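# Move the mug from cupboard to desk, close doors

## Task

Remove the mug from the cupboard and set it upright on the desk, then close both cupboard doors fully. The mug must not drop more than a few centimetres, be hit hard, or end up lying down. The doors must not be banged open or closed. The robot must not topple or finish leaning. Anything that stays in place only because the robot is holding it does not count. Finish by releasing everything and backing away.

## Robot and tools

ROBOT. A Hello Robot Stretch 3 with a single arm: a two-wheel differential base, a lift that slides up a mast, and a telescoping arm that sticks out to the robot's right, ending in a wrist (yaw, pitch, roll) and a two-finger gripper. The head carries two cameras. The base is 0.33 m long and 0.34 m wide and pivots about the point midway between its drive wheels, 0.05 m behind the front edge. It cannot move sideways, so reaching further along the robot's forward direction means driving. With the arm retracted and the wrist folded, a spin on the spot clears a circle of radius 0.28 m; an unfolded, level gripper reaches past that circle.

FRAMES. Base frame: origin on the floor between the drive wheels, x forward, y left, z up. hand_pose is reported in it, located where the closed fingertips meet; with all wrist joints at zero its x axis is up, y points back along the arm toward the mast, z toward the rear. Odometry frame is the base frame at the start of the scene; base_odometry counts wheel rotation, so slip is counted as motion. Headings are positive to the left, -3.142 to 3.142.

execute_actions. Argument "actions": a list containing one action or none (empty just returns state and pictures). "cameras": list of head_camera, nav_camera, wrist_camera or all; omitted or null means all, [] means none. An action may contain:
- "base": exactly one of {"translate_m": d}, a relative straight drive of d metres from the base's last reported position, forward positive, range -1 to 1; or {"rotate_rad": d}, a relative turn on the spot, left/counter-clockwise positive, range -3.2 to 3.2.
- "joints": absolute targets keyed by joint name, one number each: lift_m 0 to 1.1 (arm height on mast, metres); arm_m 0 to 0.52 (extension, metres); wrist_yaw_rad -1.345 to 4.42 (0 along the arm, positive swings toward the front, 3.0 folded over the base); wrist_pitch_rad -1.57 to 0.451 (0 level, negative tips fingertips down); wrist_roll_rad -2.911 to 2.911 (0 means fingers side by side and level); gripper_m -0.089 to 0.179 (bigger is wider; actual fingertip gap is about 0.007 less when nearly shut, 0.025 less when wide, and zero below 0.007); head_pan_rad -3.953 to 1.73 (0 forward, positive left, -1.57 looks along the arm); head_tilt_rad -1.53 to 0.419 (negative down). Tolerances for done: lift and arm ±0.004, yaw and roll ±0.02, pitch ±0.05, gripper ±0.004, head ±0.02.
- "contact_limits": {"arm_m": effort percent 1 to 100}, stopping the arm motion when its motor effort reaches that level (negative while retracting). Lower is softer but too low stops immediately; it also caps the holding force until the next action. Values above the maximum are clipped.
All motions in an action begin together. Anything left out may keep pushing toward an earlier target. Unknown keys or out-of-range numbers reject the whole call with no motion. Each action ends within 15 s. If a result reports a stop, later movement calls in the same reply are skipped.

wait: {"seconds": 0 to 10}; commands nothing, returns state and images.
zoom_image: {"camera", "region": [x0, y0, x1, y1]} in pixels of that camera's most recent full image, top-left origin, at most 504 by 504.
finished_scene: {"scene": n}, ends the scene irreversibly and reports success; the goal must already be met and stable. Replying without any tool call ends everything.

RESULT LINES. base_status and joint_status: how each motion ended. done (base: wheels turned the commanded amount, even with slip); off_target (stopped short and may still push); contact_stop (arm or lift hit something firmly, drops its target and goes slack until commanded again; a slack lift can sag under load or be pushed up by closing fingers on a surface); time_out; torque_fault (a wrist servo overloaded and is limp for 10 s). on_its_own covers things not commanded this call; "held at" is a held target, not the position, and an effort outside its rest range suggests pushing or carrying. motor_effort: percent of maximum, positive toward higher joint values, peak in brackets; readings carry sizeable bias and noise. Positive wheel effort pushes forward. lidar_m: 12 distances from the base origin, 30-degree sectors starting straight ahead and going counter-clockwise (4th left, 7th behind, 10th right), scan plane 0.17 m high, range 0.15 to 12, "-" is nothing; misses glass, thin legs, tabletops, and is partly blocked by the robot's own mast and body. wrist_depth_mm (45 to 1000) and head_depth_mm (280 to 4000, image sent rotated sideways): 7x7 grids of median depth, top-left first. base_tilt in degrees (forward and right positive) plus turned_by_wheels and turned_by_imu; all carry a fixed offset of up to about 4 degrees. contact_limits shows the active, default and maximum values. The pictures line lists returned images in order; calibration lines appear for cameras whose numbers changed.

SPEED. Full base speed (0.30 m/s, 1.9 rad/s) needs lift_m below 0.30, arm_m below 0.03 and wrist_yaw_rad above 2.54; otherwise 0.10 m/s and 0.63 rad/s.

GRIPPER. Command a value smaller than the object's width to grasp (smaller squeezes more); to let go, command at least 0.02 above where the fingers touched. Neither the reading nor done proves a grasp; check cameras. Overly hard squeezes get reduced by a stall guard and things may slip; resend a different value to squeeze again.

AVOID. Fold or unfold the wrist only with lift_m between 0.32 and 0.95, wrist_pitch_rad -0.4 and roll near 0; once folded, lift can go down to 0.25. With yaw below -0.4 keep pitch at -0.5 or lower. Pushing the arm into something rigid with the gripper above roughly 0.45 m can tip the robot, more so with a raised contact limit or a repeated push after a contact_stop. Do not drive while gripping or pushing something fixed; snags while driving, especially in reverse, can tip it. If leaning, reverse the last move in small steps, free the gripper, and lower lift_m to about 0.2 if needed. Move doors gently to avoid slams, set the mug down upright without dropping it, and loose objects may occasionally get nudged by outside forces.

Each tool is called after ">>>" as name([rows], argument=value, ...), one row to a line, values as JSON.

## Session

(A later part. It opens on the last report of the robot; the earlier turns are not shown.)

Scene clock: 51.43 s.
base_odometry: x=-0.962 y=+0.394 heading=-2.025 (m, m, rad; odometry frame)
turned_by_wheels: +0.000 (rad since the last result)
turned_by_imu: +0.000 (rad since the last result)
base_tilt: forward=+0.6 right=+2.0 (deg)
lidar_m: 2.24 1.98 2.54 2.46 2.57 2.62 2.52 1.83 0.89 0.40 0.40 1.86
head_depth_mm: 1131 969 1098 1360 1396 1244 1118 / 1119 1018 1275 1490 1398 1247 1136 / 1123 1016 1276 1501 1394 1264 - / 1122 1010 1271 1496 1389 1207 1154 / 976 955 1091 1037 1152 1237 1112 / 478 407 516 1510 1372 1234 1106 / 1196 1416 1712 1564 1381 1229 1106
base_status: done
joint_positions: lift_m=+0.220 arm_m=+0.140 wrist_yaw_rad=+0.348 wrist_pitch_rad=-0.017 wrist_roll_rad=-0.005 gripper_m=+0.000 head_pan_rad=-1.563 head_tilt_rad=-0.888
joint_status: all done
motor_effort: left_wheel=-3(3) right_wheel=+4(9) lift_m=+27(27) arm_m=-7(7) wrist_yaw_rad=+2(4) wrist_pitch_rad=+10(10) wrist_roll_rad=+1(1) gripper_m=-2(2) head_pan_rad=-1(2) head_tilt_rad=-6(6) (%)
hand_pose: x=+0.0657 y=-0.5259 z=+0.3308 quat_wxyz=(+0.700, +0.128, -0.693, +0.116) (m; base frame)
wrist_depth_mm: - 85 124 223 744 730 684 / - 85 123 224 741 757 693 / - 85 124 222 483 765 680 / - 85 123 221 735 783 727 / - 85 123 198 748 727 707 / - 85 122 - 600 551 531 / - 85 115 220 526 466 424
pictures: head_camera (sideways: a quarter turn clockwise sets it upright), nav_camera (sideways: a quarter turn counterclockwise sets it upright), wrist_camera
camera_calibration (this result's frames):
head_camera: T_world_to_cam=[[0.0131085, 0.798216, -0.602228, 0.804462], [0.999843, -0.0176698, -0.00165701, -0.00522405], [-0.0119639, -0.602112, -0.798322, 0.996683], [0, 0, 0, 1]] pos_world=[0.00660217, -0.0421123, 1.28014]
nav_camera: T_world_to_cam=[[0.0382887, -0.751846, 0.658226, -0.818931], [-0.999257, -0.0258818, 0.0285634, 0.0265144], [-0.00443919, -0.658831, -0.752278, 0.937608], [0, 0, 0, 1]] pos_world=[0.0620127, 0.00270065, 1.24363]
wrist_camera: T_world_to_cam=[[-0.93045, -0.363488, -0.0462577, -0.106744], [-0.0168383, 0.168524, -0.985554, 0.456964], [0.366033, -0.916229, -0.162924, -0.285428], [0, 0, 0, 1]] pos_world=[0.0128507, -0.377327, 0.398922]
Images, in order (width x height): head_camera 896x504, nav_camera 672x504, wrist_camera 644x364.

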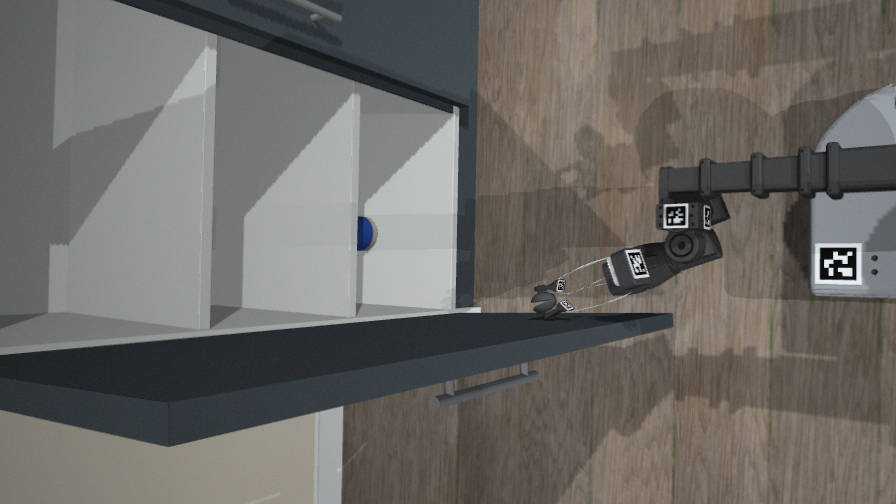

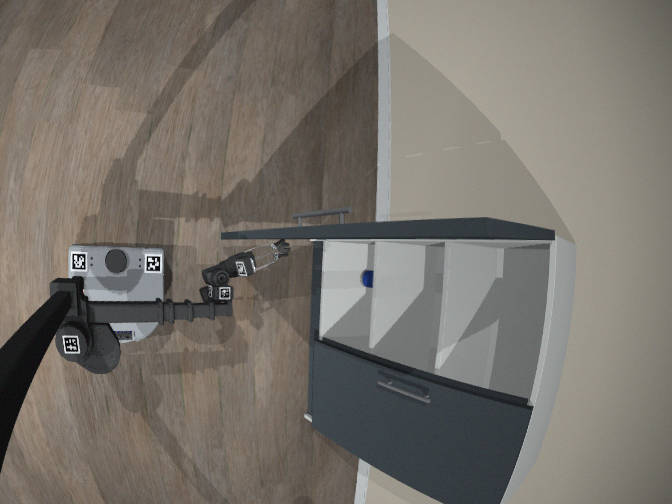

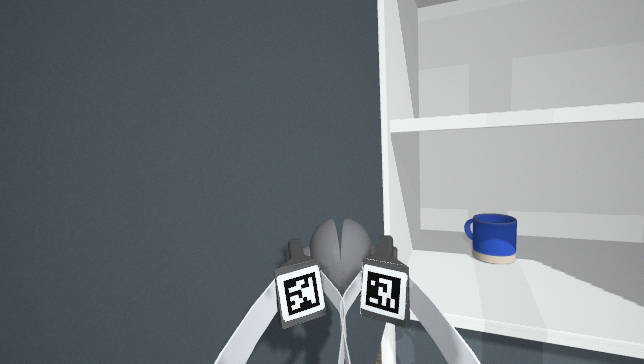

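>>> execute_actions([
  {"base":{"rotate_rad":-2.0},"joints":{"arm_m":0.005,"wrist_yaw_rad":0,"wrist_pitch_rad":-0.25}},
], cameras=[])

>>> execute_actions([
  {"base":{"translate_m":0.37}},
], cameras=[])

>>> execute_actions([
  {"base":{"rotate_rad":2.16}},
], cameras=["nav_camera"])

>>> execute_actions([
  {"joints":{"arm_m":0.27,"lift_m":0.13,"gripper_m":0.15}},
])

Scene clock: 55.80 s.
base_odometry: x=-0.962 y=+0.394 heading=+2.258 (m, m, rad; odometry frame)
turned_by_wheels: -2.000 (rad since the last result)
turned_by_imu: -2.029 (rad since the last result)
base_tilt: forward=+0.6 right=+2.0 (deg)
lidar_m: 0.89 0.40 1.39 2.06 2.25 1.99 2.48 2.46 2.65 2.58 2.53 1.08
head_depth_mm: 2786 2229 1854 1605 1404 1240 1126 / 2703 2199 1860 1589 1401 1244 1134 / 2658 2203 1835 1588 1395 1238 - / 2538 2191 1849 1585 1383 1250 - / 2497 2193 1840 1584 1382 1231 1109 / 2380 2184 1829 1572 1372 1229 1109 / 2311 2170 1832 1560 1380 1228 1106
base_status: done
joint_positions: lift_m=+0.220 arm_m=+0.005 wrist_yaw_rad=+0.002 wrist_pitch_rad=-0.264 wrist_roll_rad=-0.005 gripper_m=+0.000 head_pan_rad=-1.563 head_tilt_rad=-0.889
joint_status: all done
motor_effort: left_wheel=+3(7) right_wheel=-4(9) lift_m=+28(27) arm_m=-6(7) wrist_yaw_rad=-3(4) wrist_pitch_rad=+8(11) wrist_roll_rad=+0(0) gripper_m=-2(2) head_pan_rad=-3(2) head_tilt_rad=-6(6) (%)
hand_pose: x=-0.0211 y=-0.3915 z=+0.2690 quat_wxyz=(+0.703, +0.094, -0.699, -0.093) (m; base frame)
wrist_depth_mm: - - - - - - - / - - - - - - - / - - - - - - - / - - - 980 907 873 844 / 786 741 715 740 671 650 618 / 588 579 573 - 543 517 501 / 473 471 461 447 430 428 417
pictures: none
No camera images: the call's "cameras" was empty. Leave "cameras" out to get every camera's image.

Scene clock: 60.77 s.
base_odometry: x=-1.197 y=+0.680 heading=+2.259 (m, m, rad; odometry frame)
turned_by_wheels: +0.000 (rad since the last result)
turned_by_imu: +0.002 (rad since the last result)
base_tilt: forward=+0.5 right=+2.0 (deg)
lidar_m: 0.52 0.73 0.33 0.25 2.41 2.28 2.81 2.81 3.03 2.41 2.38 0.63
head_depth_mm: 2707 2227 1880 1603 1397 1250 1124 / 2607 2211 1856 1593 1401 1243 1140 / 2514 2219 1848 1596 1392 1240 - / 2472 2186 1834 1587 1390 1259 - / 2370 2176 1826 1583 1384 1238 1112 / 2251 2158 1819 1571 1376 1238 1106 / 2153 2178 1816 1568 1380 1229 1103
base_status: done
joint_positions: lift_m=+0.220 arm_m=+0.005 wrist_yaw_rad=+0.002 wrist_pitch_rad=-0.264 wrist_roll_rad=-0.005 gripper_m=+0.000 head_pan_rad=-1.563 head_tilt_rad=-0.889
joint_status: not commanded
motor_effort: left_wheel=+4(7) right_wheel=-4(5) lift_m=+28(28) arm_m=-6(6) wrist_yaw_rad=-3(2) wrist_pitch_rad=+8(8) wrist_roll_rad=+0(1) gripper_m=-3(2) head_pan_rad=+0(2) head_tilt_rad=-6(7) (%)
hand_pose: x=-0.0211 y=-0.3915 z=+0.2690 quat_wxyz=(+0.703, +0.094, -0.699, -0.093) (m; base frame)
wrist_depth_mm: - - - - - - - / - - - - - - - / - - - - - - - / - - - 963 920 868 847 / 771 763 716 732 665 645 624 / 581 573 573 - 534 514 501 / 472 461 448 438 436 423 415
pictures: none
No camera images: the call's "cameras" was empty. Leave "cameras" out to get every camera's image.

Scene clock: 65.17 s.
base_odometry: x=-1.197 y=+0.680 heading=-1.865 (m, m, rad; odometry frame)
turned_by_wheels: +2.160 (rad since the last result)
turned_by_imu: +2.191 (rad since the last result)
base_tilt: forward=+0.5 right=+2.0 (deg)
lidar_m: 2.39 2.28 2.83 2.81 2.92 2.39 2.31 0.60 0.52 0.63 0.31 0.25
head_depth_mm: 472 919 811 759 958 1224 1117 / 470 928 805 1051 1110 1239 1136 / 484 932 803 1049 1260 1239 - / 480 938 801 1068 1301 1252 - / 496 922 814 1063 1299 1232 1111 / 494 706 765 874 943 1027 1076 / 491 553 583 614 649 685 776
base_status: done
joint_positions: lift_m=+0.220 arm_m=+0.005 wrist_yaw_rad=+0.002 wrist_pitch_rad=-0.264 wrist_roll_rad=-0.005 gripper_m=+0.000 head_pan_rad=-1.563 head_tilt_rad=-0.889
joint_status: not commanded
motor_effort: left_wheel=-4(7) right_wheel=+5(9) lift_m=+27(27) arm_m=-7(7) wrist_yaw_rad=-1(1) wrist_pitch_rad=+9(8) wrist_roll_rad=+0(0) gripper_m=-2(2) head_pan_rad=-1(1) head_tilt_rad=-5(6) (%)
hand_pose: x=-0.0211 y=-0.3915 z=+0.2690 quat_wxyz=(+0.703, +0.094, -0.699, -0.093) (m; base frame)
wrist_depth_mm: 241 290 276 325 443 557 539 / 241 312 483 672 641 599 564 / 242 321 496 702 660 619 601 / 239 323 494 561 607 581 566 / 242 316 448 505 448 430 401 / 237 321 394 - 364 345 283 / 240 324 417 396 371 337 295
pictures: nav_camera (sideways: a quarter turn counterclockwise sets it upright)
camera_calibration (this result's frames):
nav_camera: T_world_to_cam=[[0.0382834, -0.751972, 0.658083, -0.818745], [-0.999257, -0.0258789, 0.0285599, 0.0265189], [-0.00444578, -0.658687, -0.752404, 0.937771], [0, 0, 0, 1]] pos_world=[0.0620127, 0.00271128, 1.24363]
Images, in order (width x height): nav_camera 672x504.

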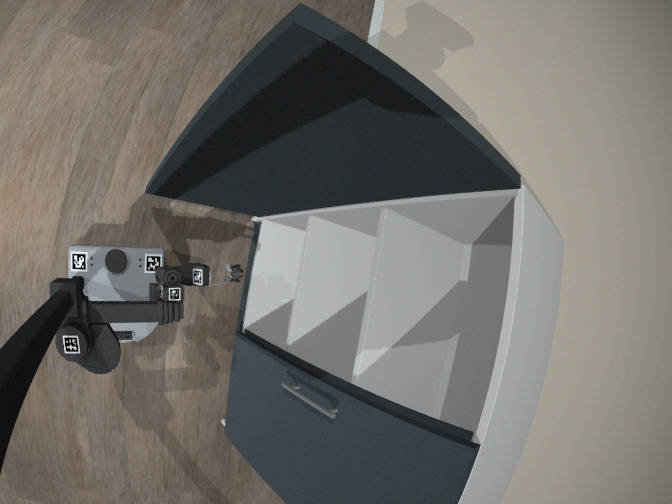

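Scene clock: 68.33 s.
base_odometry: x=-1.197 y=+0.680 heading=-1.865 (m, m, rad; odometry frame)
turned_by_wheels: +0.000 (rad since the last result)
turned_by_imu: +0.000 (rad since the last result)
base_tilt: forward=+0.6 right=+2.0 (deg)
lidar_m: 2.39 2.28 2.82 2.81 2.92 2.39 2.32 0.60 0.52 0.63 0.31 0.25
head_depth_mm: 471 921 808 761 955 1227 1121 / 469 930 805 1052 1111 1240 1131 / 482 928 801 1052 1259 1238 - / 481 946 800 1067 1301 1231 1155 / 496 921 814 1061 1300 1235 1109 / 492 707 765 874 937 1024 1077 / 491 552 582 616 648 687 775
base_status: not commanded
joint_positions: lift_m=+0.130 arm_m=+0.270 wrist_yaw_rad=+0.002 wrist_pitch_rad=-0.265 wrist_roll_rad=-0.005 gripper_m=+0.150 head_pan_rad=-1.563 head_tilt_rad=-0.889
joint_status: all done
motor_effort: left_wheel=-4(4) right_wheel=+5(5) lift_m=+27(27) arm_m=+5(6) wrist_yaw_rad=-2(2) wrist_pitch_rad=+9(9) wrist_roll_rad=+1(0) gripper_m=+0(90) head_pan_rad=-2(3) head_tilt_rad=-5(6) (%)
hand_pose: x=-0.0211 y=-0.6555 z=+0.1788 quat_wxyz=(+0.703, +0.095, -0.699, -0.093) (m; base frame)
wrist_depth_mm: 193 253 392 390 372 349 332 / 193 255 397 412 386 365 352 / 194 254 397 429 408 390 372 / 195 257 374 239 363 377 361 / 195 256 310 260 270 291 268 / 197 228 237 231 225 217 214 / 189 189 195 190 186 181 173
pictures: head_camera (sideways: a quarter turn clockwise sets it upright), nav_camera (sideways: a quarter turn counterclockwise sets it upright), wrist_camera
camera_calibration (this result's frames):
head_camera: T_world_to_cam=[[0.013114, 0.798331, -0.602076, 0.804263], [0.999842, -0.0176775, -0.00166183, -0.00521777], [-0.0119699, -0.601959, -0.798437, 0.996832], [0, 0, 0, 1]] pos_world=[0.0066018, -0.0421081, 1.28013]
nav_camera: T_world_to_cam=[[0.0382837, -0.751972, 0.658083, -0.818744], [-0.999257, -0.0258793, 0.0285599, 0.0265189], [-0.00444554, -0.658687, -0.752404, 0.937771], [0, 0, 0, 1]] pos_world=[0.0620127, 0.00271131, 1.24363]
wrist_camera: T_world_to_cam=[[-0.998602, -0.0141817, -0.0509217, -0.013246], [0.0409555, 0.401452, -0.914964, 0.468803], [0.0334183, -0.91577, -0.40031, -0.361377], [0, 0, 0, 1]] pos_world=[-0.0203509, -0.519328, 0.283601]
Images, in order (width x height): head_camera 896x504, nav_camera 672x504, wrist_camera 644x364.

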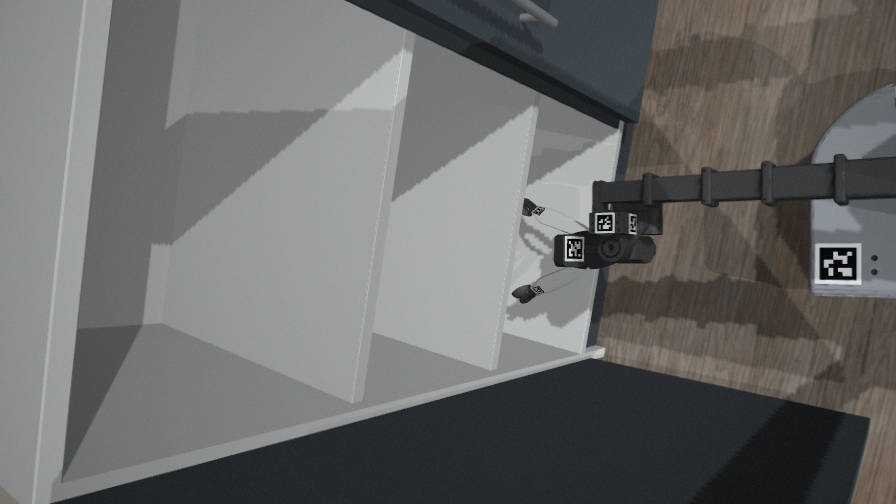

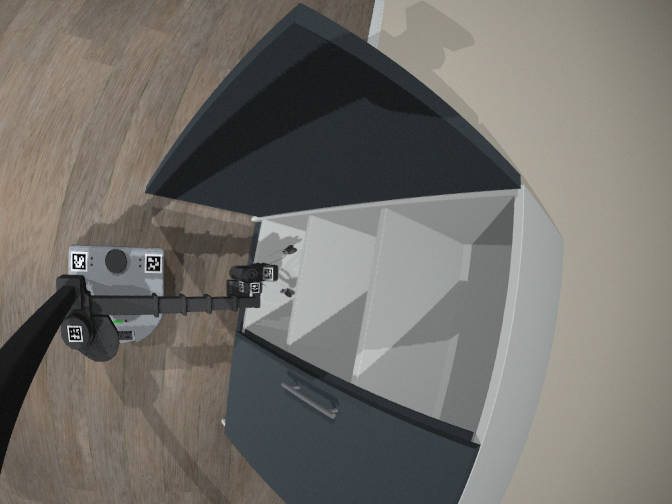

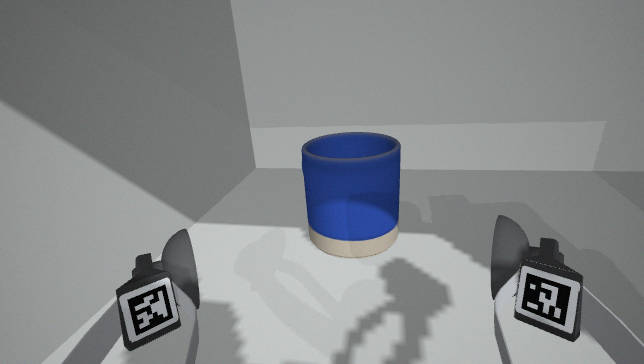

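>>> execute_actions([
  {"base":{"translate_m":-0.009},"joints":{"arm_m":0.395,"lift_m":0.123}},
], cameras=["wrist_camera"])

>>> execute_actions([
  {"joints":{"gripper_m":0.022}},
], cameras=[])

>>> execute_actions([
  {"joints":{"lift_m":0.15,"arm_m":0.37}},
], cameras=["wrist_camera"])

Scene clock: 70.83 s.
base_odometry: x=-1.195 y=+0.688 heading=-1.865 (m, m, rad; odometry frame)
turned_by_wheels: +0.000 (rad since the last result)
turned_by_imu: +0.000 (rad since the last result)
base_tilt: forward=+0.6 right=+2.0 (deg)
lidar_m: 2.40 2.29 2.82 2.81 2.91 2.38 2.32 0.60 0.52 0.66 0.32 0.26
head_depth_mm: 471 917 808 742 952 1226 1124 / 468 928 807 1058 1090 1236 1134 / 483 934 803 1052 1263 1242 - / 480 942 802 1064 1301 1237 1152 / 495 924 813 1066 1303 1228 1109 / 493 732 777 886 980 1060 1093 / 492 570 605 638 673 713 808
base_status: done
joint_positions: lift_m=+0.123 arm_m=+0.395 wrist_yaw_rad=+0.002 wrist_pitch_rad=-0.265 wrist_roll_rad=-0.005 gripper_m=+0.150 head_pan_rad=-1.563 head_tilt_rad=-0.889
joint_status: all done
motor_effort: left_wheel=-3(7) right_wheel=+5(5) lift_m=+27(29) arm_m=+6(4) wrist_yaw_rad=-2(2) wrist_pitch_rad=+9(9) wrist_roll_rad=+0(0) gripper_m=+0(0) head_pan_rad=-2(2) head_tilt_rad=-6(6) (%)
hand_pose: x=-0.0211 y=-0.7805 z=+0.1718 quat_wxyz=(+0.703, +0.095, -0.699, -0.093) (m; base frame)
wrist_depth_mm: 186 237 291 270 260 245 235 / 185 239 303 289 275 259 248 / 186 240 327 310 292 276 264 / 187 240 344 182 302 291 276 / 188 240 278 182 174 276 256 / 188 214 223 113 120 208 204 / 184 182 185 123 132 172 165
pictures: wrist_camera
camera_calibration (this result's frames):
wrist_camera: T_world_to_cam=[[-0.998602, -0.01416, -0.0509218, -0.0153632], [0.0409643, 0.401451, -0.914964, 0.512584], [0.0333985, -0.915771, -0.40031, -0.478649], [0, 0, 0, 1]] pos_world=[-0.0203532, -0.644328, 0.276605]
Images, in order (width x height): wrist_camera 644x364.

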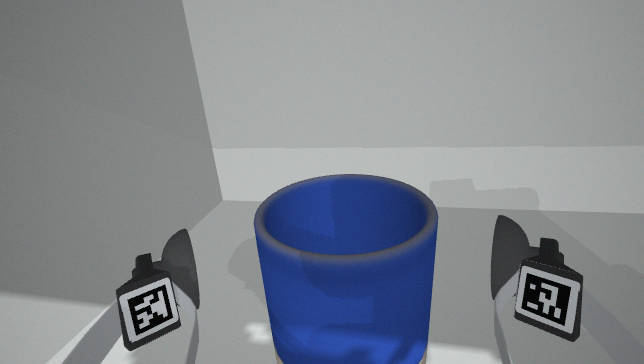

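Scene clock: 72.60 s.
base_odometry: x=-1.195 y=+0.688 heading=-1.865 (m, m, rad; odometry frame)
turned_by_wheels: +0.000 (rad since the last result)
turned_by_imu: +0.000 (rad since the last result)
base_tilt: forward=+0.5 right=+2.0 (deg)
lidar_m: 2.40 2.30 2.82 2.81 2.91 2.38 2.31 0.60 0.52 0.65 0.32 0.26
head_depth_mm: 471 917 808 741 949 1226 1120 / 469 925 806 1049 1092 1242 1137 / 482 935 802 1045 1260 1238 - / 480 941 798 1068 1297 1236 1158 / 496 925 810 1066 1307 1233 1116 / 494 730 778 890 977 1067 1092 / 491 571 605 638 674 714 806
base_status: not commanded
joint_positions: lift_m=+0.123 arm_m=+0.395 wrist_yaw_rad=-0.001 wrist_pitch_rad=-0.271 wrist_roll_rad=-0.005 gripper_m=+0.023 head_pan_rad=-1.563 head_tilt_rad=-0.889
joint_status: all done
motor_effort: left_wheel=-3(3) right_wheel=+6(6) lift_m=+28(28) arm_m=+5(6) wrist_yaw_rad=+0(1) wrist_pitch_rad=+12(12) wrist_roll_rad=+0(1) gripper_m=-22(99) head_pan_rad=-3(2) head_tilt_rad=-6(5) (%)
hand_pose: x=-0.0218 y=-0.7800 z=+0.1705 quat_wxyz=(+0.703, +0.095, -0.699, -0.096) (m; base frame)
wrist_depth_mm: 186 240 287 273 258 247 236 / 186 239 304 288 271 262 248 / 188 242 322 307 292 273 263 / 188 243 337 177 304 290 280 / 188 241 275 181 161 262 254 / 189 221 127 107 112 212 201 / 183 189 177 117 126 166 169
pictures: none
No camera images: the call's "cameras" was empty. Leave "cameras" out to get every camera's image.

Scene clock: 73.73 s.
base_odometry: x=-1.195 y=+0.688 heading=-1.865 (m, m, rad; odometry frame)
turned_by_wheels: +0.000 (rad since the last result)
turned_by_imu: +0.000 (rad since the last result)
base_tilt: forward=+0.6 right=+2.0 (deg)
lidar_m: 2.40 2.29 2.82 2.81 2.91 2.38 2.32 0.60 0.52 0.66 0.32 0.26
head_depth_mm: 471 916 805 743 954 1221 1122 / 468 929 806 1051 1089 1244 1133 / 482 928 804 1053 1259 1238 - / 480 939 798 1067 1307 1231 1150 / 495 926 817 1067 1315 1239 1111 / 494 732 777 890 981 1065 1093 / 491 570 605 638 673 714 806
base_status: not commanded
joint_positions: lift_m=+0.149 arm_m=+0.370 wrist_yaw_rad=-0.001 wrist_pitch_rad=-0.290 wrist_roll_rad=-0.005 gripper_m=+0.023 head_pan_rad=-1.563 head_tilt_rad=-0.889
joint_status: all done
motor_effort: left_wheel=-3(4) right_wheel=+5(6) lift_m=+62(63) arm_m=-6(9) wrist_yaw_rad=+0(1) wrist_pitch_rad=+23(25) wrist_roll_rad=+1(0) gripper_m=-22(22) head_pan_rad=-3(2) head_tilt_rad=-6(6) (%)
hand_pose: x=-0.0218 y=-0.7541 z=+0.1918 quat_wxyz=(+0.702, +0.102, -0.698, -0.103) (m; base frame)
wrist_depth_mm: 189 245 310 291 280 264 255 / 190 243 324 316 295 280 269 / 191 245 349 332 313 298 287 / 192 248 364 176 328 318 302 / 192 249 313 179 159 294 283 / 194 239 127 108 112 241 228 / 195 216 202 116 125 190 191
pictures: wrist_camera
camera_calibration (this result's frames):
wrist_camera: T_world_to_cam=[[-0.998636, -0.010161, -0.0512145, -0.0115581], [0.0420857, 0.423893, -0.904734, 0.535267], [0.0309025, -0.905655, -0.422887, -0.434562], [0, 0, 0, 1]] pos_world=[-0.0206404, -0.620576, 0.299912]
Images, in order (width x height): wrist_camera 644x364.

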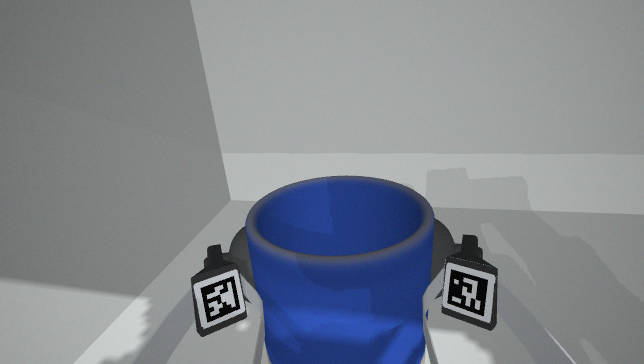

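>>> execute_actions([
  {"joints":{"lift_m":0.17,"arm_m":0.005}},
], cameras=[])

>>> execute_actions([
  {"base":{"rotate_rad":-2.25},"joints":{"lift_m":0.35}},
], cameras=[])

>>> execute_actions([
  {"base":{"translate_m":-0.36},"joints":{"lift_m":0.6}},
], cameras=[])

>>> execute_actions([
  {"base":{"rotate_rad":-0.63}},
], cameras=[])

>>> execute_actions([
  {"base":{"translate_m":-1},"joints":{"lift_m":0.85,"head_tilt_rad":-0.6}},
], cameras=[])

>>> execute_actions([
  {"base":{"rotate_rad":-1.3}},
])

Scene clock: 77.97 s.
base_odometry: x=-1.195 y=+0.688 heading=-1.865 (m, m, rad; odometry frame)
turned_by_wheels: +0.000 (rad since the last result)
turned_by_imu: +0.000 (rad since the last result)
base_tilt: forward=+0.5 right=+2.0 (deg)
lidar_m: 2.40 2.30 2.83 2.81 2.91 2.38 2.32 0.60 0.52 0.34 0.32 0.26
head_depth_mm: 471 914 807 741 955 1227 1118 / 469 929 803 1055 1091 1240 1137 / 483 935 802 1048 1261 1254 - / 480 942 799 1067 1277 1198 - / 496 924 812 1059 1308 1237 1107 / 493 732 776 885 978 1062 1085 / 492 571 606 640 675 711 806
base_status: not commanded
joint_positions: lift_m=+0.169 arm_m=+0.005 wrist_yaw_rad=-0.001 wrist_pitch_rad=-0.291 wrist_roll_rad=-0.005 gripper_m=+0.023 head_pan_rad=-1.563 head_tilt_rad=-0.889
joint_status: all done
motor_effort: left_wheel=-3(4) right_wheel=+5(5) lift_m=+62(65) arm_m=-6(8) wrist_yaw_rad=+2(2) wrist_pitch_rad=+24(24) wrist_roll_rad=+1(0) gripper_m=-22(22) head_pan_rad=-2(2) head_tilt_rad=-6(6) (%)
hand_pose: x=-0.0218 y=-0.3890 z=+0.2116 quat_wxyz=(+0.702, +0.103, -0.698, -0.103) (m; base frame)
wrist_depth_mm: 253 322 496 597 587 559 537 / 253 325 506 675 627 589 564 / 252 327 508 675 645 609 582 / 250 333 458 177 451 432 392 / 252 336 361 180 159 328 267 / 252 388 127 108 113 294 282 / 250 390 366 117 126 345 327
pictures: none
No camera images: the call's "cameras" was empty. Leave "cameras" out to get every camera's image.

Scene clock: 82.50 s.
base_odometry: x=-1.195 y=+0.688 heading=+2.168 (m, m, rad; odometry frame)
turned_by_wheels: -2.250 (rad since the last result)
turned_by_imu: -2.282 (rad since the last result)
base_tilt: forward=+0.6 right=+2.0 (deg)
lidar_m: 0.52 0.94 0.37 0.26 0.26 2.29 2.89 2.81 2.93 2.45 2.37 0.69
head_depth_mm: 2771 2217 1870 1601 1394 1246 1119 / 2719 2214 1860 1590 1406 1242 1134 / 2615 2207 1847 1586 1392 1260 - / 2541 2201 1844 1592 1395 1248 - / 2436 2201 1830 1578 1382 1230 1108 / 2300 2172 1831 1570 1378 1227 1104 / 2192 2158 1811 1576 1380 1224 1108
base_status: done
joint_positions: lift_m=+0.349 arm_m=+0.005 wrist_yaw_rad=-0.001 wrist_pitch_rad=-0.291 wrist_roll_rad=-0.005 gripper_m=+0.023 head_pan_rad=-1.563 head_tilt_rad=-0.889
joint_status: all done
motor_effort: left_wheel=+3(8) right_wheel=-4(9) lift_m=+62(64) arm_m=-7(6) wrist_yaw_rad=+2(2) wrist_pitch_rad=+24(24) wrist_roll_rad=+0(1) gripper_m=-21(21) head_pan_rad=-2(1) head_tilt_rad=-6(6) (%)
hand_pose: x=-0.0218 y=-0.3890 z=+0.3915 quat_wxyz=(+0.702, +0.103, -0.698, -0.103) (m; base frame)
wrist_depth_mm: - - - - - - - / - - - - - - - / - - - - - - - / - - - 178 - - - / 982 933 880 179 160 828 813 / 749 737 127 108 112 677 649 / 617 624 580 117 126 539 549
pictures: none
No camera images: the call's "cameras" was empty. Leave "cameras" out to get every camera's image.

Scene clock: 87.30 s.
base_odometry: x=-0.992 y=+0.391 heading=+2.169 (m, m, rad; odometry frame)
turned_by_wheels: +0.000 (rad since the last result)
turned_by_imu: -0.001 (rad since the last result)
base_tilt: forward=+0.6 right=+2.0 (deg)
lidar_m: 0.88 0.37 1.32 1.82 2.24 1.98 2.57 2.49 2.59 2.63 2.54 1.13
head_depth_mm: 2788 2230 1868 1595 1400 1243 1115 / 2753 2219 1866 1590 1395 1283 - / 2759 2196 1845 1591 1379 - - / 2626 2202 1836 1580 745 1216 - / 2529 2196 1825 1574 1382 1236 1113 / 2433 2192 1820 1580 1390 1231 1103 / 2363 2174 1818 1565 1382 1227 1099
base_status: done
joint_positions: lift_m=+0.599 arm_m=+0.005 wrist_yaw_rad=-0.001 wrist_pitch_rad=-0.291 wrist_roll_rad=-0.005 gripper_m=+0.023 head_pan_rad=-1.563 head_tilt_rad=-0.889
joint_status: all done
motor_effort: left_wheel=+4(5) right_wheel=-4(8) lift_m=+62(67) arm_m=-6(6) wrist_yaw_rad=+2(1) wrist_pitch_rad=+24(24) wrist_roll_rad=+0(0) gripper_m=-22(21) head_pan_rad=-2(1) head_tilt_rad=-6(6) (%)
hand_pose: x=-0.0218 y=-0.3890 z=+0.6415 quat_wxyz=(+0.702, +0.103, -0.698, -0.103) (m; base frame)
wrist_depth_mm: - - - - - - - / - - - - - - - / - - - - - - - / - - - 176 - - - / - - - 179 158 - - / - - 127 108 112 - 947 / 916 918 894 116 126 786 814
pictures: none
No camera images: the call's "cameras" was empty. Leave "cameras" out to get every camera's image.

Scene clock: 89.30 s.
base_odometry: x=-0.992 y=+0.391 heading=+1.539 (m, m, rad; odometry frame)
turned_by_wheels: -0.630 (rad since the last result)
turned_by_imu: -0.639 (rad since the last result)
base_tilt: forward=+0.6 right=+1.9 (deg)
lidar_m: 2.01 0.87 0.52 0.37 1.65 2.22 1.98 2.65 2.48 2.54 2.73 2.54
head_depth_mm: 2233 2232 1855 1587 1395 1248 1122 / 2361 2235 1864 1590 1400 1281 - / 2466 2198 1850 1592 1381 - - / 2500 2197 1850 1585 748 1217 - / 2578 2202 1831 1573 1384 1232 1110 / 2640 2183 1815 1567 1378 1230 1105 / 2671 2198 1826 1573 1369 1219 1105
base_status: done
joint_positions: lift_m=+0.599 arm_m=+0.005 wrist_yaw_rad=-0.001 wrist_pitch_rad=-0.291 wrist_roll_rad=-0.005 gripper_m=+0.023 head_pan_rad=-1.563 head_tilt_rad=-0.889
joint_status: not commanded
motor_effort: left_wheel=+4(8) right_wheel=-4(8) lift_m=+62(62) arm_m=-6(7) wrist_yaw_rad=+1(1) wrist_pitch_rad=+24(24) wrist_roll_rad=+1(0) gripper_m=-22(22) head_pan_rad=-3(3) head_tilt_rad=-6(6) (%)
hand_pose: x=-0.0218 y=-0.3890 z=+0.6415 quat_wxyz=(+0.702, +0.103, -0.698, -0.103) (m; base frame)
wrist_depth_mm: - - - - - - - / - - - - - - - / - - - - - - - / - - - 177 - - - / - - - 180 159 - - / - - 127 108 112 - 971 / 948 923 880 116 126 818 812
pictures: none
No camera images: the call's "cameras" was empty. Leave "cameras" out to get every camera's image.

Scene clock: 100.47 s.
base_odometry: x=-1.024 y=-0.609 heading=+1.539 (m, m, rad; odometry frame)
turned_by_wheels: +0.000 (rad since the last result)
turned_by_imu: -0.004 (rad since the last result)
base_tilt: forward=+0.6 right=+2.0 (deg)
lidar_m: 1.93 1.12 1.68 1.71 1.41 1.31 0.98 1.70 2.06 2.10 2.70 3.45
head_depth_mm: 1723 1891 2138 2127 1695 1480 - / 1800 1987 2222 2116 1692 1471 - / 1873 2086 2351 2131 533 - - / 1959 2208 2460 2101 526 - 1203 / 2047 2321 2564 2102 1684 1400 1200 / 2135 2457 2648 2097 1680 1400 1198 / 2236 2558 2802 2080 1667 1391 1194
base_status: done
joint_positions: lift_m=+0.849 arm_m=+0.005 wrist_yaw_rad=-0.001 wrist_pitch_rad=-0.291 wrist_roll_rad=-0.005 gripper_m=+0.023 head_pan_rad=-1.563 head_tilt_rad=-0.606
joint_status: all done
motor_effort: left_wheel=+3(4) right_wheel=-3(8) lift_m=+62(62) arm_m=-7(6) wrist_yaw_rad=+2(1) wrist_pitch_rad=+24(24) wrist_roll_rad=+0(0) gripper_m=-21(21) head_pan_rad=-3(2) head_tilt_rad=+4(29) (%)
hand_pose: x=-0.0218 y=-0.3890 z=+0.8915 quat_wxyz=(+0.702, +0.103, -0.698, -0.103) (m; base frame)
wrist_depth_mm: - - - - - - - / - - - - - - - / - - - - - - - / - - - 176 - - - / - - - 179 158 - - / - - 127 107 112 - - / - - - 117 125 - -
pictures: none
No camera images: the call's "cameras" was empty. Leave "cameras" out to get every camera's image.

Scene clock: 103.50 s.
base_odometry: x=-1.024 y=-0.609 heading=+0.239 (m, m, rad; odometry frame)
turned_by_wheels: -1.300 (rad since the last result)
turned_by_imu: -1.318 (rad since the last result)
base_tilt: forward=+0.6 right=+2.1 (deg)
lidar_m: 2.30 3.48 3.46 1.12 1.38 1.68 1.62 1.32 1.31 0.98 1.95 2.07
head_depth_mm: 1174 1275 1316 1572 1653 1480 - / 1246 1374 1241 1680 1685 1481 - / 1337 1494 1226 995 532 - - / 1447 1596 1233 924 527 - 1204 / 1567 1712 1223 992 1681 1390 1202 / 1719 1815 1222 1888 1676 1403 1195 / 1913 1801 1217 2088 1665 1402 1194
base_status: done
joint_positions: lift_m=+0.849 arm_m=+0.005 wrist_yaw_rad=-0.001 wrist_pitch_rad=-0.291 wrist_roll_rad=-0.005 gripper_m=+0.023 head_pan_rad=-1.563 head_tilt_rad=-0.606
joint_status: not commanded
motor_effort: left_wheel=+3(6) right_wheel=-3(8) lift_m=+62(62) arm_m=-6(7) wrist_yaw_rad=+2(2) wrist_pitch_rad=+24(24) wrist_roll_rad=+0(0) gripper_m=-21(22) head_pan_rad=-3(3) head_tilt_rad=+4(4) (%)
hand_pose: x=-0.0218 y=-0.3890 z=+0.8915 quat_wxyz=(+0.702, +0.103, -0.698, -0.103) (m; base frame)
wrist_depth_mm: - - - - - 890 787 / - - - - - 956 815 / - - - - - 942 845 / - - 751 177 685 - 857 / - - - 180 159 - 912 / - - 127 108 112 - 965 / - - - 116 126 - -
pictures: head_camera (sideways: a quarter turn clockwise sets it upright), nav_camera (sideways: a quarter turn counterclockwise sets it upright), wrist_camera
camera_calibration (this result's frames):
head_camera: T_world_to_cam=[[0.0146611, 0.598443, -0.801031, 1.06353], [0.999838, -0.0171761, 0.00546768, -0.0145003], [-0.0104865, -0.800981, -0.598597, 0.736913], [0, 0, 0, 1]] pos_world=[0.00663304, -0.0464583, 1.29312]
nav_camera: T_world_to_cam=[[0.0366339, -0.538274, 0.841973, -1.05842], [-0.999324, -0.0171363, 0.0325249, 0.021346], [-0.00307896, -0.842595, -0.538538, 0.659572], [0, 0, 0, 1]] pos_world=[0.0621363, -0.0136002, 1.24567]
wrist_camera: T_world_to_cam=[[-0.998636, -0.0100952, -0.0512329, 0.0280287], [0.0420921, 0.425009, -0.90421, 1.01351], [0.0309026, -0.905133, -0.424004, 0.193209], [0, 0, 0, 1]] pos_world=[-0.0206409, -0.255588, 0.999781]
Images, in order (width x height): head_camera 896x504, nav_camera 672x504, wrist_camera 644x364.

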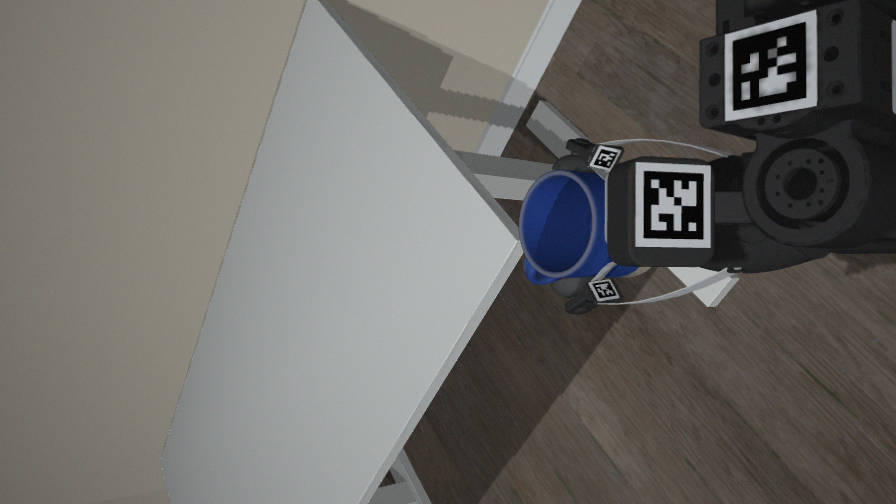

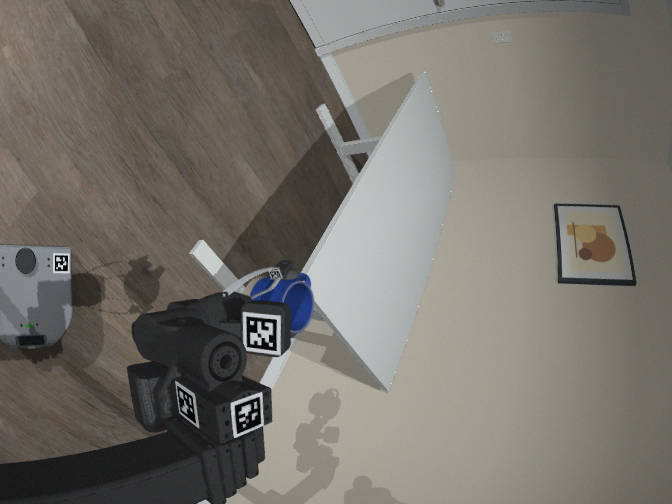

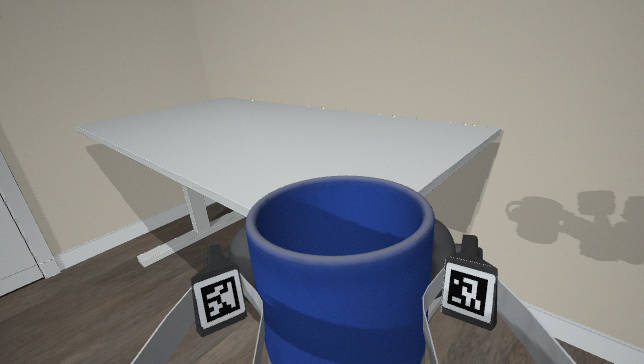

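>>> execute_actions([
  {"joints":{"lift_m":0.76,"arm_m":0.51}},
], cameras=[])

>>> execute_actions([
  {"joints":{"lift_m":0.724}},
], cameras=["head_camera"])

Scene clock: 108.53 s.
base_odometry: x=-1.024 y=-0.609 heading=+0.239 (m, m, rad; odometry frame)
turned_by_wheels: +0.000 (rad since the last result)
turned_by_imu: +0.000 (rad since the last result)
base_tilt: forward=+0.5 right=+2.1 (deg)
lidar_m: 2.30 3.49 3.46 1.12 1.37 1.68 1.62 1.32 1.31 0.98 1.95 2.07
head_depth_mm: 1170 1279 1311 1574 1669 - - / 1245 1378 1241 1637 - 1388 1204 / 1343 1487 1359 964 1529 1415 1208 / 1448 1593 1319 893 1678 1369 1204 / 1565 1700 1222 989 1670 1401 1197 / 1704 1805 1218 1906 1675 1397 1203 / 1895 1809 1213 2073 1686 1397 1196
base_status: not commanded
joint_positions: lift_m=+0.760 arm_m=+0.510 wrist_yaw_rad=-0.001 wrist_pitch_rad=-0.292 wrist_roll_rad=-0.005 gripper_m=+0.023 head_pan_rad=-1.563 head_tilt_rad=-0.606
joint_status: all done
motor_effort: left_wheel=+4(4) right_wheel=-4(4) lift_m=+31(58) arm_m=+5(5) wrist_yaw_rad=+1(1) wrist_pitch_rad=+24(24) wrist_roll_rad=+0(1) gripper_m=-22(21) head_pan_rad=-2(3) head_tilt_rad=+4(3) (%)
hand_pose: x=-0.0218 y=-0.8930 z=+0.8023 quat_wxyz=(+0.702, +0.103, -0.698, -0.103) (m; base frame)
wrist_depth_mm: - - - 838 691 584 512 / - - - 915 739 619 525 / 936 819 759 723 660 602 542 / 531 498 474 177 425 420 393 / 372 357 332 180 160 315 301 / 287 280 127 108 113 255 245 / 230 231 216 116 126 204 205
pictures: none
No camera images: the call's "cameras" was empty. Leave "cameras" out to get every camera's image.

Scene clock: 109.67 s.
base_odometry: x=-1.024 y=-0.609 heading=+0.239 (m, m, rad; odometry frame)
turned_by_wheels: +0.000 (rad since the last result)
turned_by_imu: +0.000 (rad since the last result)
base_tilt: forward=+0.5 right=+2.1 (deg)
lidar_m: 2.30 3.48 3.46 1.13 1.37 1.68 1.61 1.32 1.31 0.98 1.95 2.06
head_depth_mm: 1164 1276 1309 1576 1645 1452 - / 1252 1370 1240 1662 - 1407 1203 / 1338 1489 1298 916 1544 1410 1201 / 1447 1595 1285 894 1671 1371 1204 / 1575 1697 1217 994 1668 1405 1194 / 1724 1813 1220 1900 1676 1400 1193 / 1899 1799 1214 2076 1663 1389 1193
base_status: not commanded
joint_positions: lift_m=+0.724 arm_m=+0.510 wrist_yaw_rad=-0.001 wrist_pitch_rad=-0.279 wrist_roll_rad=-0.005 gripper_m=+0.023 head_pan_rad=-1.563 head_tilt_rad=-0.606
joint_status: all done
motor_effort: left_wheel=+3(2) right_wheel=-3(4) lift_m=+28(32) arm_m=+6(5) wrist_yaw_rad=+1(2) wrist_pitch_rad=+17(25) wrist_roll_rad=+1(1) gripper_m=-21(22) head_pan_rad=-3(2) head_tilt_rad=+4(4) (%)
hand_pose: x=-0.0218 y=-0.8942 z=+0.7695 quat_wxyz=(+0.702, +0.098, -0.698, -0.099) (m; base frame)
wrist_depth_mm: - - - 845 698 577 502 / - - - 895 730 609 527 / 780 726 642 612 559 534 500 / 442 423 410 177 360 349 336 / 311 298 276 181 158 260 252 / 235 230 127 107 112 213 203 / 192 191 179 116 126 167 169
pictures: head_camera (sideways: a quarter turn clockwise sets it upright)
camera_calibration (this result's frames):
head_camera: T_world_to_cam=[[0.0146614, 0.598402, -0.801062, 1.06357], [0.999838, -0.0171758, 0.00546893, -0.0145019], [-0.0104862, -0.801012, -0.598557, 0.73686], [0, 0, 0, 1]] pos_world=[0.00663305, -0.0464588, 1.29312]
Images, in order (width x height): head_camera 896x504.

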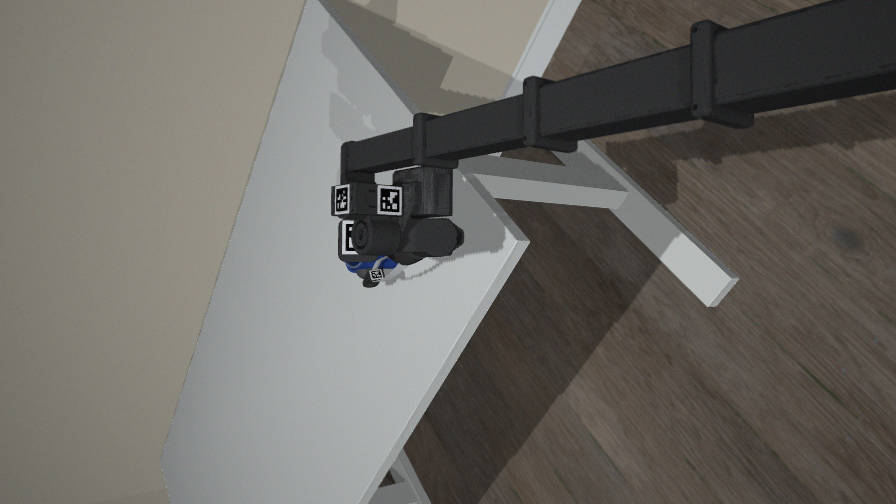

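>>> execute_actions([
  {"joints":{"gripper_m":0.14}},
], cameras=[])

>>> execute_actions([
  {"joints":{"arm_m":0.15}},
], cameras=["wrist_camera"])

>>> execute_actions([
  {"base":{"rotate_rad":-1.7},"joints":{"arm_m":0.12,"gripper_m":0,"wrist_yaw_rad":-0.3,"wrist_pitch_rad":-0.1}},
], cameras=[])

>>> execute_actions([
  {"base":{"translate_m":-0.72},"joints":{"lift_m":0.3,"head_tilt_rad":-0.9}},
], cameras=[])

>>> execute_actions([
  {"base":{"rotate_rad":-0.51}},
], cameras=["nav_camera"])

>>> execute_actions([
  {"base":{"translate_m":-0.28},"joints":{"arm_m":0.14}},
], cameras=["nav_camera"])

Scene clock: 111.63 s.
base_odometry: x=-1.024 y=-0.609 heading=+0.239 (m, m, rad; odometry frame)
turned_by_wheels: +0.000 (rad since the last result)
turned_by_imu: +0.000 (rad since the last result)
base_tilt: forward=+0.6 right=+2.1 (deg)
lidar_m: 2.30 3.47 3.45 1.12 1.37 1.68 1.62 1.32 1.31 0.98 1.95 2.06
head_depth_mm: 1168 1277 1308 1572 1662 1453 - / 1254 1373 1239 1666 - 1404 1200 / 1336 1486 1297 915 1515 1404 1208 / 1452 1596 1287 891 1678 1384 1195 / 1568 1703 1223 990 1685 1400 1195 / 1708 1812 1216 1898 1665 1404 1197 / 1888 1803 1215 2083 1682 1398 1190
base_status: not commanded
joint_positions: lift_m=+0.724 arm_m=+0.510 wrist_yaw_rad=-0.001 wrist_pitch_rad=-0.271 wrist_roll_rad=-0.005 gripper_m=+0.140 head_pan_rad=-1.563 head_tilt_rad=-0.606
joint_status: all done
motor_effort: left_wheel=+3(3) right_wheel=-4(3) lift_m=+29(28) arm_m=+5(5) wrist_yaw_rad=+2(0) wrist_pitch_rad=+12(17) wrist_roll_rad=+0(0) gripper_m=+0(89) head_pan_rad=-3(2) head_tilt_rad=+4(4) (%)
hand_pose: x=-0.0218 y=-0.8950 z=+0.7714 quat_wxyz=(+0.703, +0.096, -0.699, -0.096) (m; base frame)
wrist_depth_mm: - - - 848 687 587 503 / - - - 905 715 622 534 / 828 772 687 631 582 549 515 / 456 431 412 180 369 357 341 / 317 308 279 184 170 279 256 / 240 241 217 112 123 - 207 / 195 184 184 122 137 173 170
pictures: none
No camera images: the call's "cameras" was empty. Leave "cameras" out to get every camera's image.

Scene clock: 115.50 s.
base_odometry: x=-1.024 y=-0.609 heading=+0.239 (m, m, rad; odometry frame)
turned_by_wheels: +0.000 (rad since the last result)
turned_by_imu: +0.000 (rad since the last result)
base_tilt: forward=+0.5 right=+2.0 (deg)
lidar_m: 2.30 3.49 3.45 1.12 1.37 1.68 1.61 1.32 1.31 0.98 1.95 2.07
head_depth_mm: 1162 1283 1301 1567 1647 1446 - / 1243 1368 1234 1687 1739 - 1178 / 1331 1495 1235 997 1447 - 1204 / 1449 1584 1228 928 1741 1348 1200 / 1569 1700 1228 992 1696 1406 1197 / 1705 1811 1223 1901 1671 1398 1197 / 1902 1810 1212 2094 1681 1399 1188
base_status: not commanded
joint_positions: lift_m=+0.724 arm_m=+0.150 wrist_yaw_rad=-0.001 wrist_pitch_rad=-0.270 wrist_roll_rad=-0.005 gripper_m=+0.140 head_pan_rad=-1.563 head_tilt_rad=-0.606
joint_status: all done
motor_effort: left_wheel=+4(2) right_wheel=-4(3) lift_m=+28(28) arm_m=-7(9) wrist_yaw_rad=+0(1) wrist_pitch_rad=+12(12) wrist_roll_rad=+0(0) gripper_m=+0(0) head_pan_rad=-2(1) head_tilt_rad=+3(3) (%)
hand_pose: x=-0.0218 y=-0.5360 z=+0.7716 quat_wxyz=(+0.703, +0.095, -0.699, -0.096) (m; base frame)
wrist_depth_mm: - - - - 952 806 690 / - - - - 975 849 733 / - 767 689 495 617 719 748 / - - 448 396 414 911 787 / - - - 306 705 951 828 / - - - - - - 851 / - - - - 923 983 921
pictures: wrist_camera
camera_calibration (this result's frames):
wrist_camera: T_world_to_cam=[[-0.998637, -0.0111763, -0.0509862, 0.0196316], [0.0420737, 0.405753, -0.913014, 0.964079], [0.0308919, -0.913915, -0.404729, -0.0102487], [0, 0, 0, 1]] pos_world=[-0.0206409, -0.400325, 0.87707]
Images, in order (width x height): wrist_camera 644x364.

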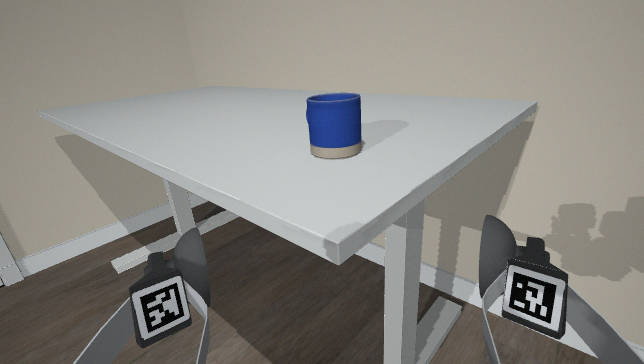

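Scene clock: 119.13 s.
base_odometry: x=-1.024 y=-0.609 heading=-1.461 (m, m, rad; odometry frame)
turned_by_wheels: -1.700 (rad since the last result)
turned_by_imu: -1.724 (rad since the last result)
base_tilt: forward=+0.5 right=+2.0 (deg)
lidar_m: 0.98 1.94 2.06 2.19 3.09 3.46 1.12 1.18 1.68 1.77 1.35 1.31
head_depth_mm: 1430 1579 1753 1942 1694 1438 - / 1517 1670 1865 2028 1694 - 1160 / 1610 1786 2015 2112 1699 - 1141 / 1701 1907 2154 2095 1688 1433 1181 / 1793 2001 2261 2095 1683 1392 1200 / 1636 1797 1963 2011 1687 1401 1196 / 1457 1582 1737 1874 1677 1391 1199
base_status: done
joint_positions: lift_m=+0.724 arm_m=+0.120 wrist_yaw_rad=-0.298 wrist_pitch_rad=-0.122 wrist_roll_rad=-0.005 gripper_m=+0.000 head_pan_rad=-1.563 head_tilt_rad=-0.606
joint_status: all done
motor_effort: left_wheel=+3(8) right_wheel=-3(7) lift_m=+28(28) arm_m=-7(5) wrist_yaw_rad=-1(5) wrist_pitch_rad=+13(13) wrist_roll_rad=+0(0) gripper_m=-2(93) head_pan_rad=-2(2) head_tilt_rad=+3(3) (%)
hand_pose: x=-0.0954 y=-0.5057 z=+0.8081 quat_wxyz=(+0.694, -0.062, -0.702, -0.148) (m; base frame)
wrist_depth_mm: - - - - - - - / - - - - - - - / - - - - - - - / - - - - - - - / - - - - - - - / - - - - - - - / - - - - - - -
pictures: none
No camera images: the call's "cameras" was empty. Leave "cameras" out to get every camera's image.

Scene clock: 127.57 s.
base_odometry: x=-1.103 y=+0.107 heading=-1.460 (m, m, rad; odometry frame)
turned_by_wheels: +0.000 (rad since the last result)
turned_by_imu: -0.002 (rad since the last result)
base_tilt: forward=+0.6 right=+2.0 (deg)
lidar_m: 1.70 2.52 2.44 2.58 2.92 2.84 1.15 0.44 0.80 1.36 1.91 1.92
head_depth_mm: 1187 1351 1578 1601 1395 1243 1117 / 1247 1447 1723 1588 1394 1243 1135 / 1326 1552 1777 1591 1382 1266 - / 1412 1664 1831 1578 1397 1216 1159 / 1519 1814 1833 1589 1384 1235 1112 / 1626 1955 1835 1566 1383 1230 1108 / 1755 2069 1816 1574 1375 1225 1104
base_status: done
joint_positions: lift_m=+0.300 arm_m=+0.120 wrist_yaw_rad=-0.298 wrist_pitch_rad=-0.121 wrist_roll_rad=-0.005 gripper_m=+0.000 head_pan_rad=-1.563 head_tilt_rad=-0.888
joint_status: all done
motor_effort: left_wheel=+4(4) right_wheel=-3(8) lift_m=+27(29) arm_m=-7(7) wrist_yaw_rad=-2(2) wrist_pitch_rad=+12(13) wrist_roll_rad=+0(0) gripper_m=-2(2) head_pan_rad=-2(2) head_tilt_rad=-6(29) (%)
hand_pose: x=-0.0954 y=-0.5058 z=+0.3844 quat_wxyz=(+0.694, -0.062, -0.702, -0.148) (m; base frame)
wrist_depth_mm: - - - 907 846 822 637 / - - - 921 852 813 629 / - - - - 914 850 643 / - - - - 950 859 607 / - - - - 932 899 627 / 924 884 839 - 853 770 610 / 714 674 678 644 623 608 582
pictures: none
No camera images: the call's "cameras" was empty. Leave "cameras" out to get every camera's image.

Scene clock: 129.33 s.
base_odometry: x=-1.103 y=+0.107 heading=-1.970 (m, m, rad; odometry frame)
turned_by_wheels: -0.510 (rad since the last result)
turned_by_imu: -0.517 (rad since the last result)
base_tilt: forward=+0.6 right=+2.1 (deg)
lidar_m: 1.92 1.70 2.51 2.44 2.60 2.92 2.84 1.13 0.44 0.83 1.37 1.94
head_depth_mm: 646 649 650 649 1383 1251 1121 / 1065 1017 943 942 974 1215 1128 / 1201 1412 1660 1559 1368 1272 - / 1194 1413 1709 1580 1388 1221 1153 / 1202 1421 1720 1582 1381 1231 1113 / 1216 1434 1708 1583 1379 1230 1109 / 1213 1437 1696 1568 1378 1228 1105
base_status: done
joint_positions: lift_m=+0.300 arm_m=+0.120 wrist_yaw_rad=-0.298 wrist_pitch_rad=-0.121 wrist_roll_rad=-0.005 gripper_m=+0.000 head_pan_rad=-1.563 head_tilt_rad=-0.889
joint_status: not commanded
motor_effort: left_wheel=+3(7) right_wheel=-4(8) lift_m=+28(27) arm_m=-6(7) wrist_yaw_rad=-3(3) wrist_pitch_rad=+12(12) wrist_roll_rad=+0(0) gripper_m=-2(2) head_pan_rad=-3(2) head_tilt_rad=-6(6) (%)
hand_pose: x=-0.0954 y=-0.5058 z=+0.3844 quat_wxyz=(+0.694, -0.062, -0.702, -0.148) (m; base frame)
wrist_depth_mm: 752 786 835 617 283 194 146 / 774 792 857 658 294 199 150 / 801 874 867 708 305 202 152 / 836 897 910 795 318 208 154 / 866 895 954 995 323 213 157 / 866 866 873 - 294 219 160 / 700 660 659 620 392 221 163
pictures: nav_camera (sideways: a quarter turn counterclockwise sets it upright)
camera_calibration (this result's frames):
nav_camera: T_world_to_cam=[[0.038223, -0.751965, 0.658094, -0.818759], [-0.999259, -0.0257983, 0.0285602, 0.0265185], [-0.00449854, -0.658698, -0.752394, 0.937758], [0, 0, 0, 1]] pos_world=[0.0620129, 0.00270592, 1.24363]
Images, in order (width x height): nav_camera 672x504.

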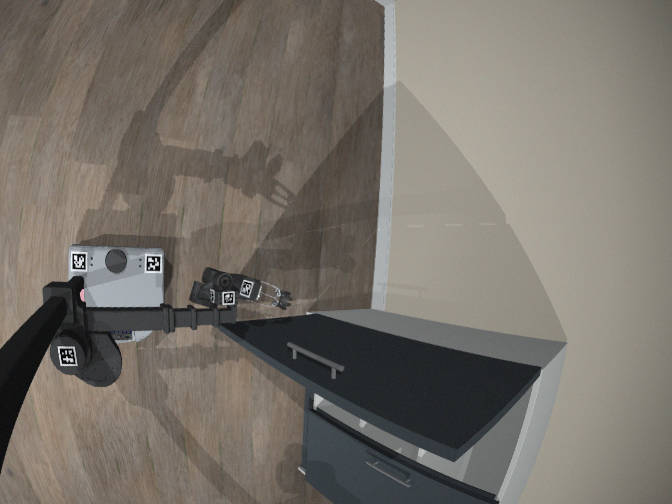

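Scene clock: 133.37 s.
base_odometry: x=-0.994 y=+0.365 heading=-1.970 (m, m, rad; odometry frame)
turned_by_wheels: +0.000 (rad since the last result)
turned_by_imu: -0.001 (rad since the last result)
base_tilt: forward=+0.6 right=+2.0 (deg)
lidar_m: 2.20 1.95 2.53 2.46 2.59 2.63 2.56 1.11 0.48 0.52 1.36 1.92
head_depth_mm: 471 477 576 1319 1393 1251 1122 / 494 543 619 738 1367 1245 1132 / 551 633 739 872 1102 1216 - / 644 754 908 1142 1375 1213 1156 / 1139 1369 1662 1573 1381 1231 1113 / 1193 1408 1698 1570 1377 1226 1104 / 1204 1425 1698 1567 1381 1228 1109
base_status: done
joint_positions: lift_m=+0.300 arm_m=+0.140 wrist_yaw_rad=-0.297 wrist_pitch_rad=-0.121 wrist_roll_rad=-0.005 gripper_m=+0.000 head_pan_rad=-1.563 head_tilt_rad=-0.889
joint_status: all done
motor_effort: left_wheel=+3(7) right_wheel=-3(14) lift_m=+27(27) arm_m=+5(6) wrist_yaw_rad=-3(13) wrist_pitch_rad=+12(12) wrist_roll_rad=+0(0) gripper_m=-2(3) head_pan_rad=-2(2) head_tilt_rad=-6(5) (%)
hand_pose: x=-0.0952 y=-0.5249 z=+0.3844 quat_wxyz=(+0.694, -0.062, -0.702, -0.147) (m; base frame)
wrist_depth_mm: 729 329 223 168 135 113 97 / 744 361 237 176 140 117 100 / 773 779 251 185 146 120 102 / 793 809 270 194 151 124 105 / 821 863 291 213 155 128 108 / 813 862 328 - 154 133 111 / 696 676 370 224 177 136 116
pictures: nav_camera (sideways: a quarter turn counterclockwise sets it upright)
camera_calibration (this result's frames):
nav_camera: T_world_to_cam=[[0.0382228, -0.751965, 0.658094, -0.818759], [-0.999259, -0.0257981, 0.0285602, 0.0265186], [-0.0044987, -0.658698, -0.752394, 0.937758], [0, 0, 0, 1]] pos_world=[0.0620129, 0.00270591, 1.24363]
Images, in order (width x height): nav_camera 672x504.

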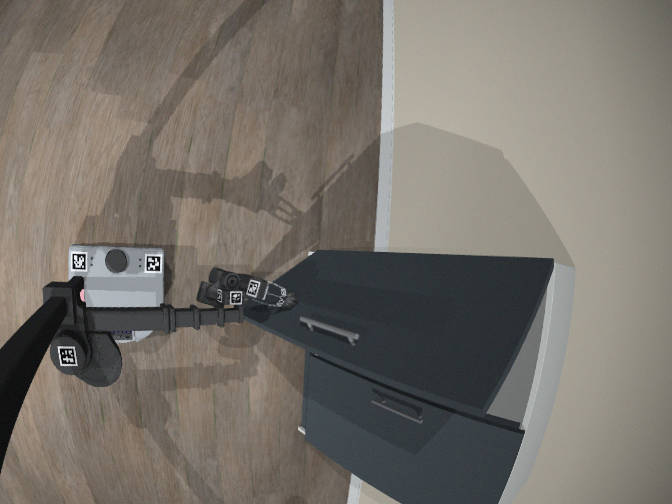

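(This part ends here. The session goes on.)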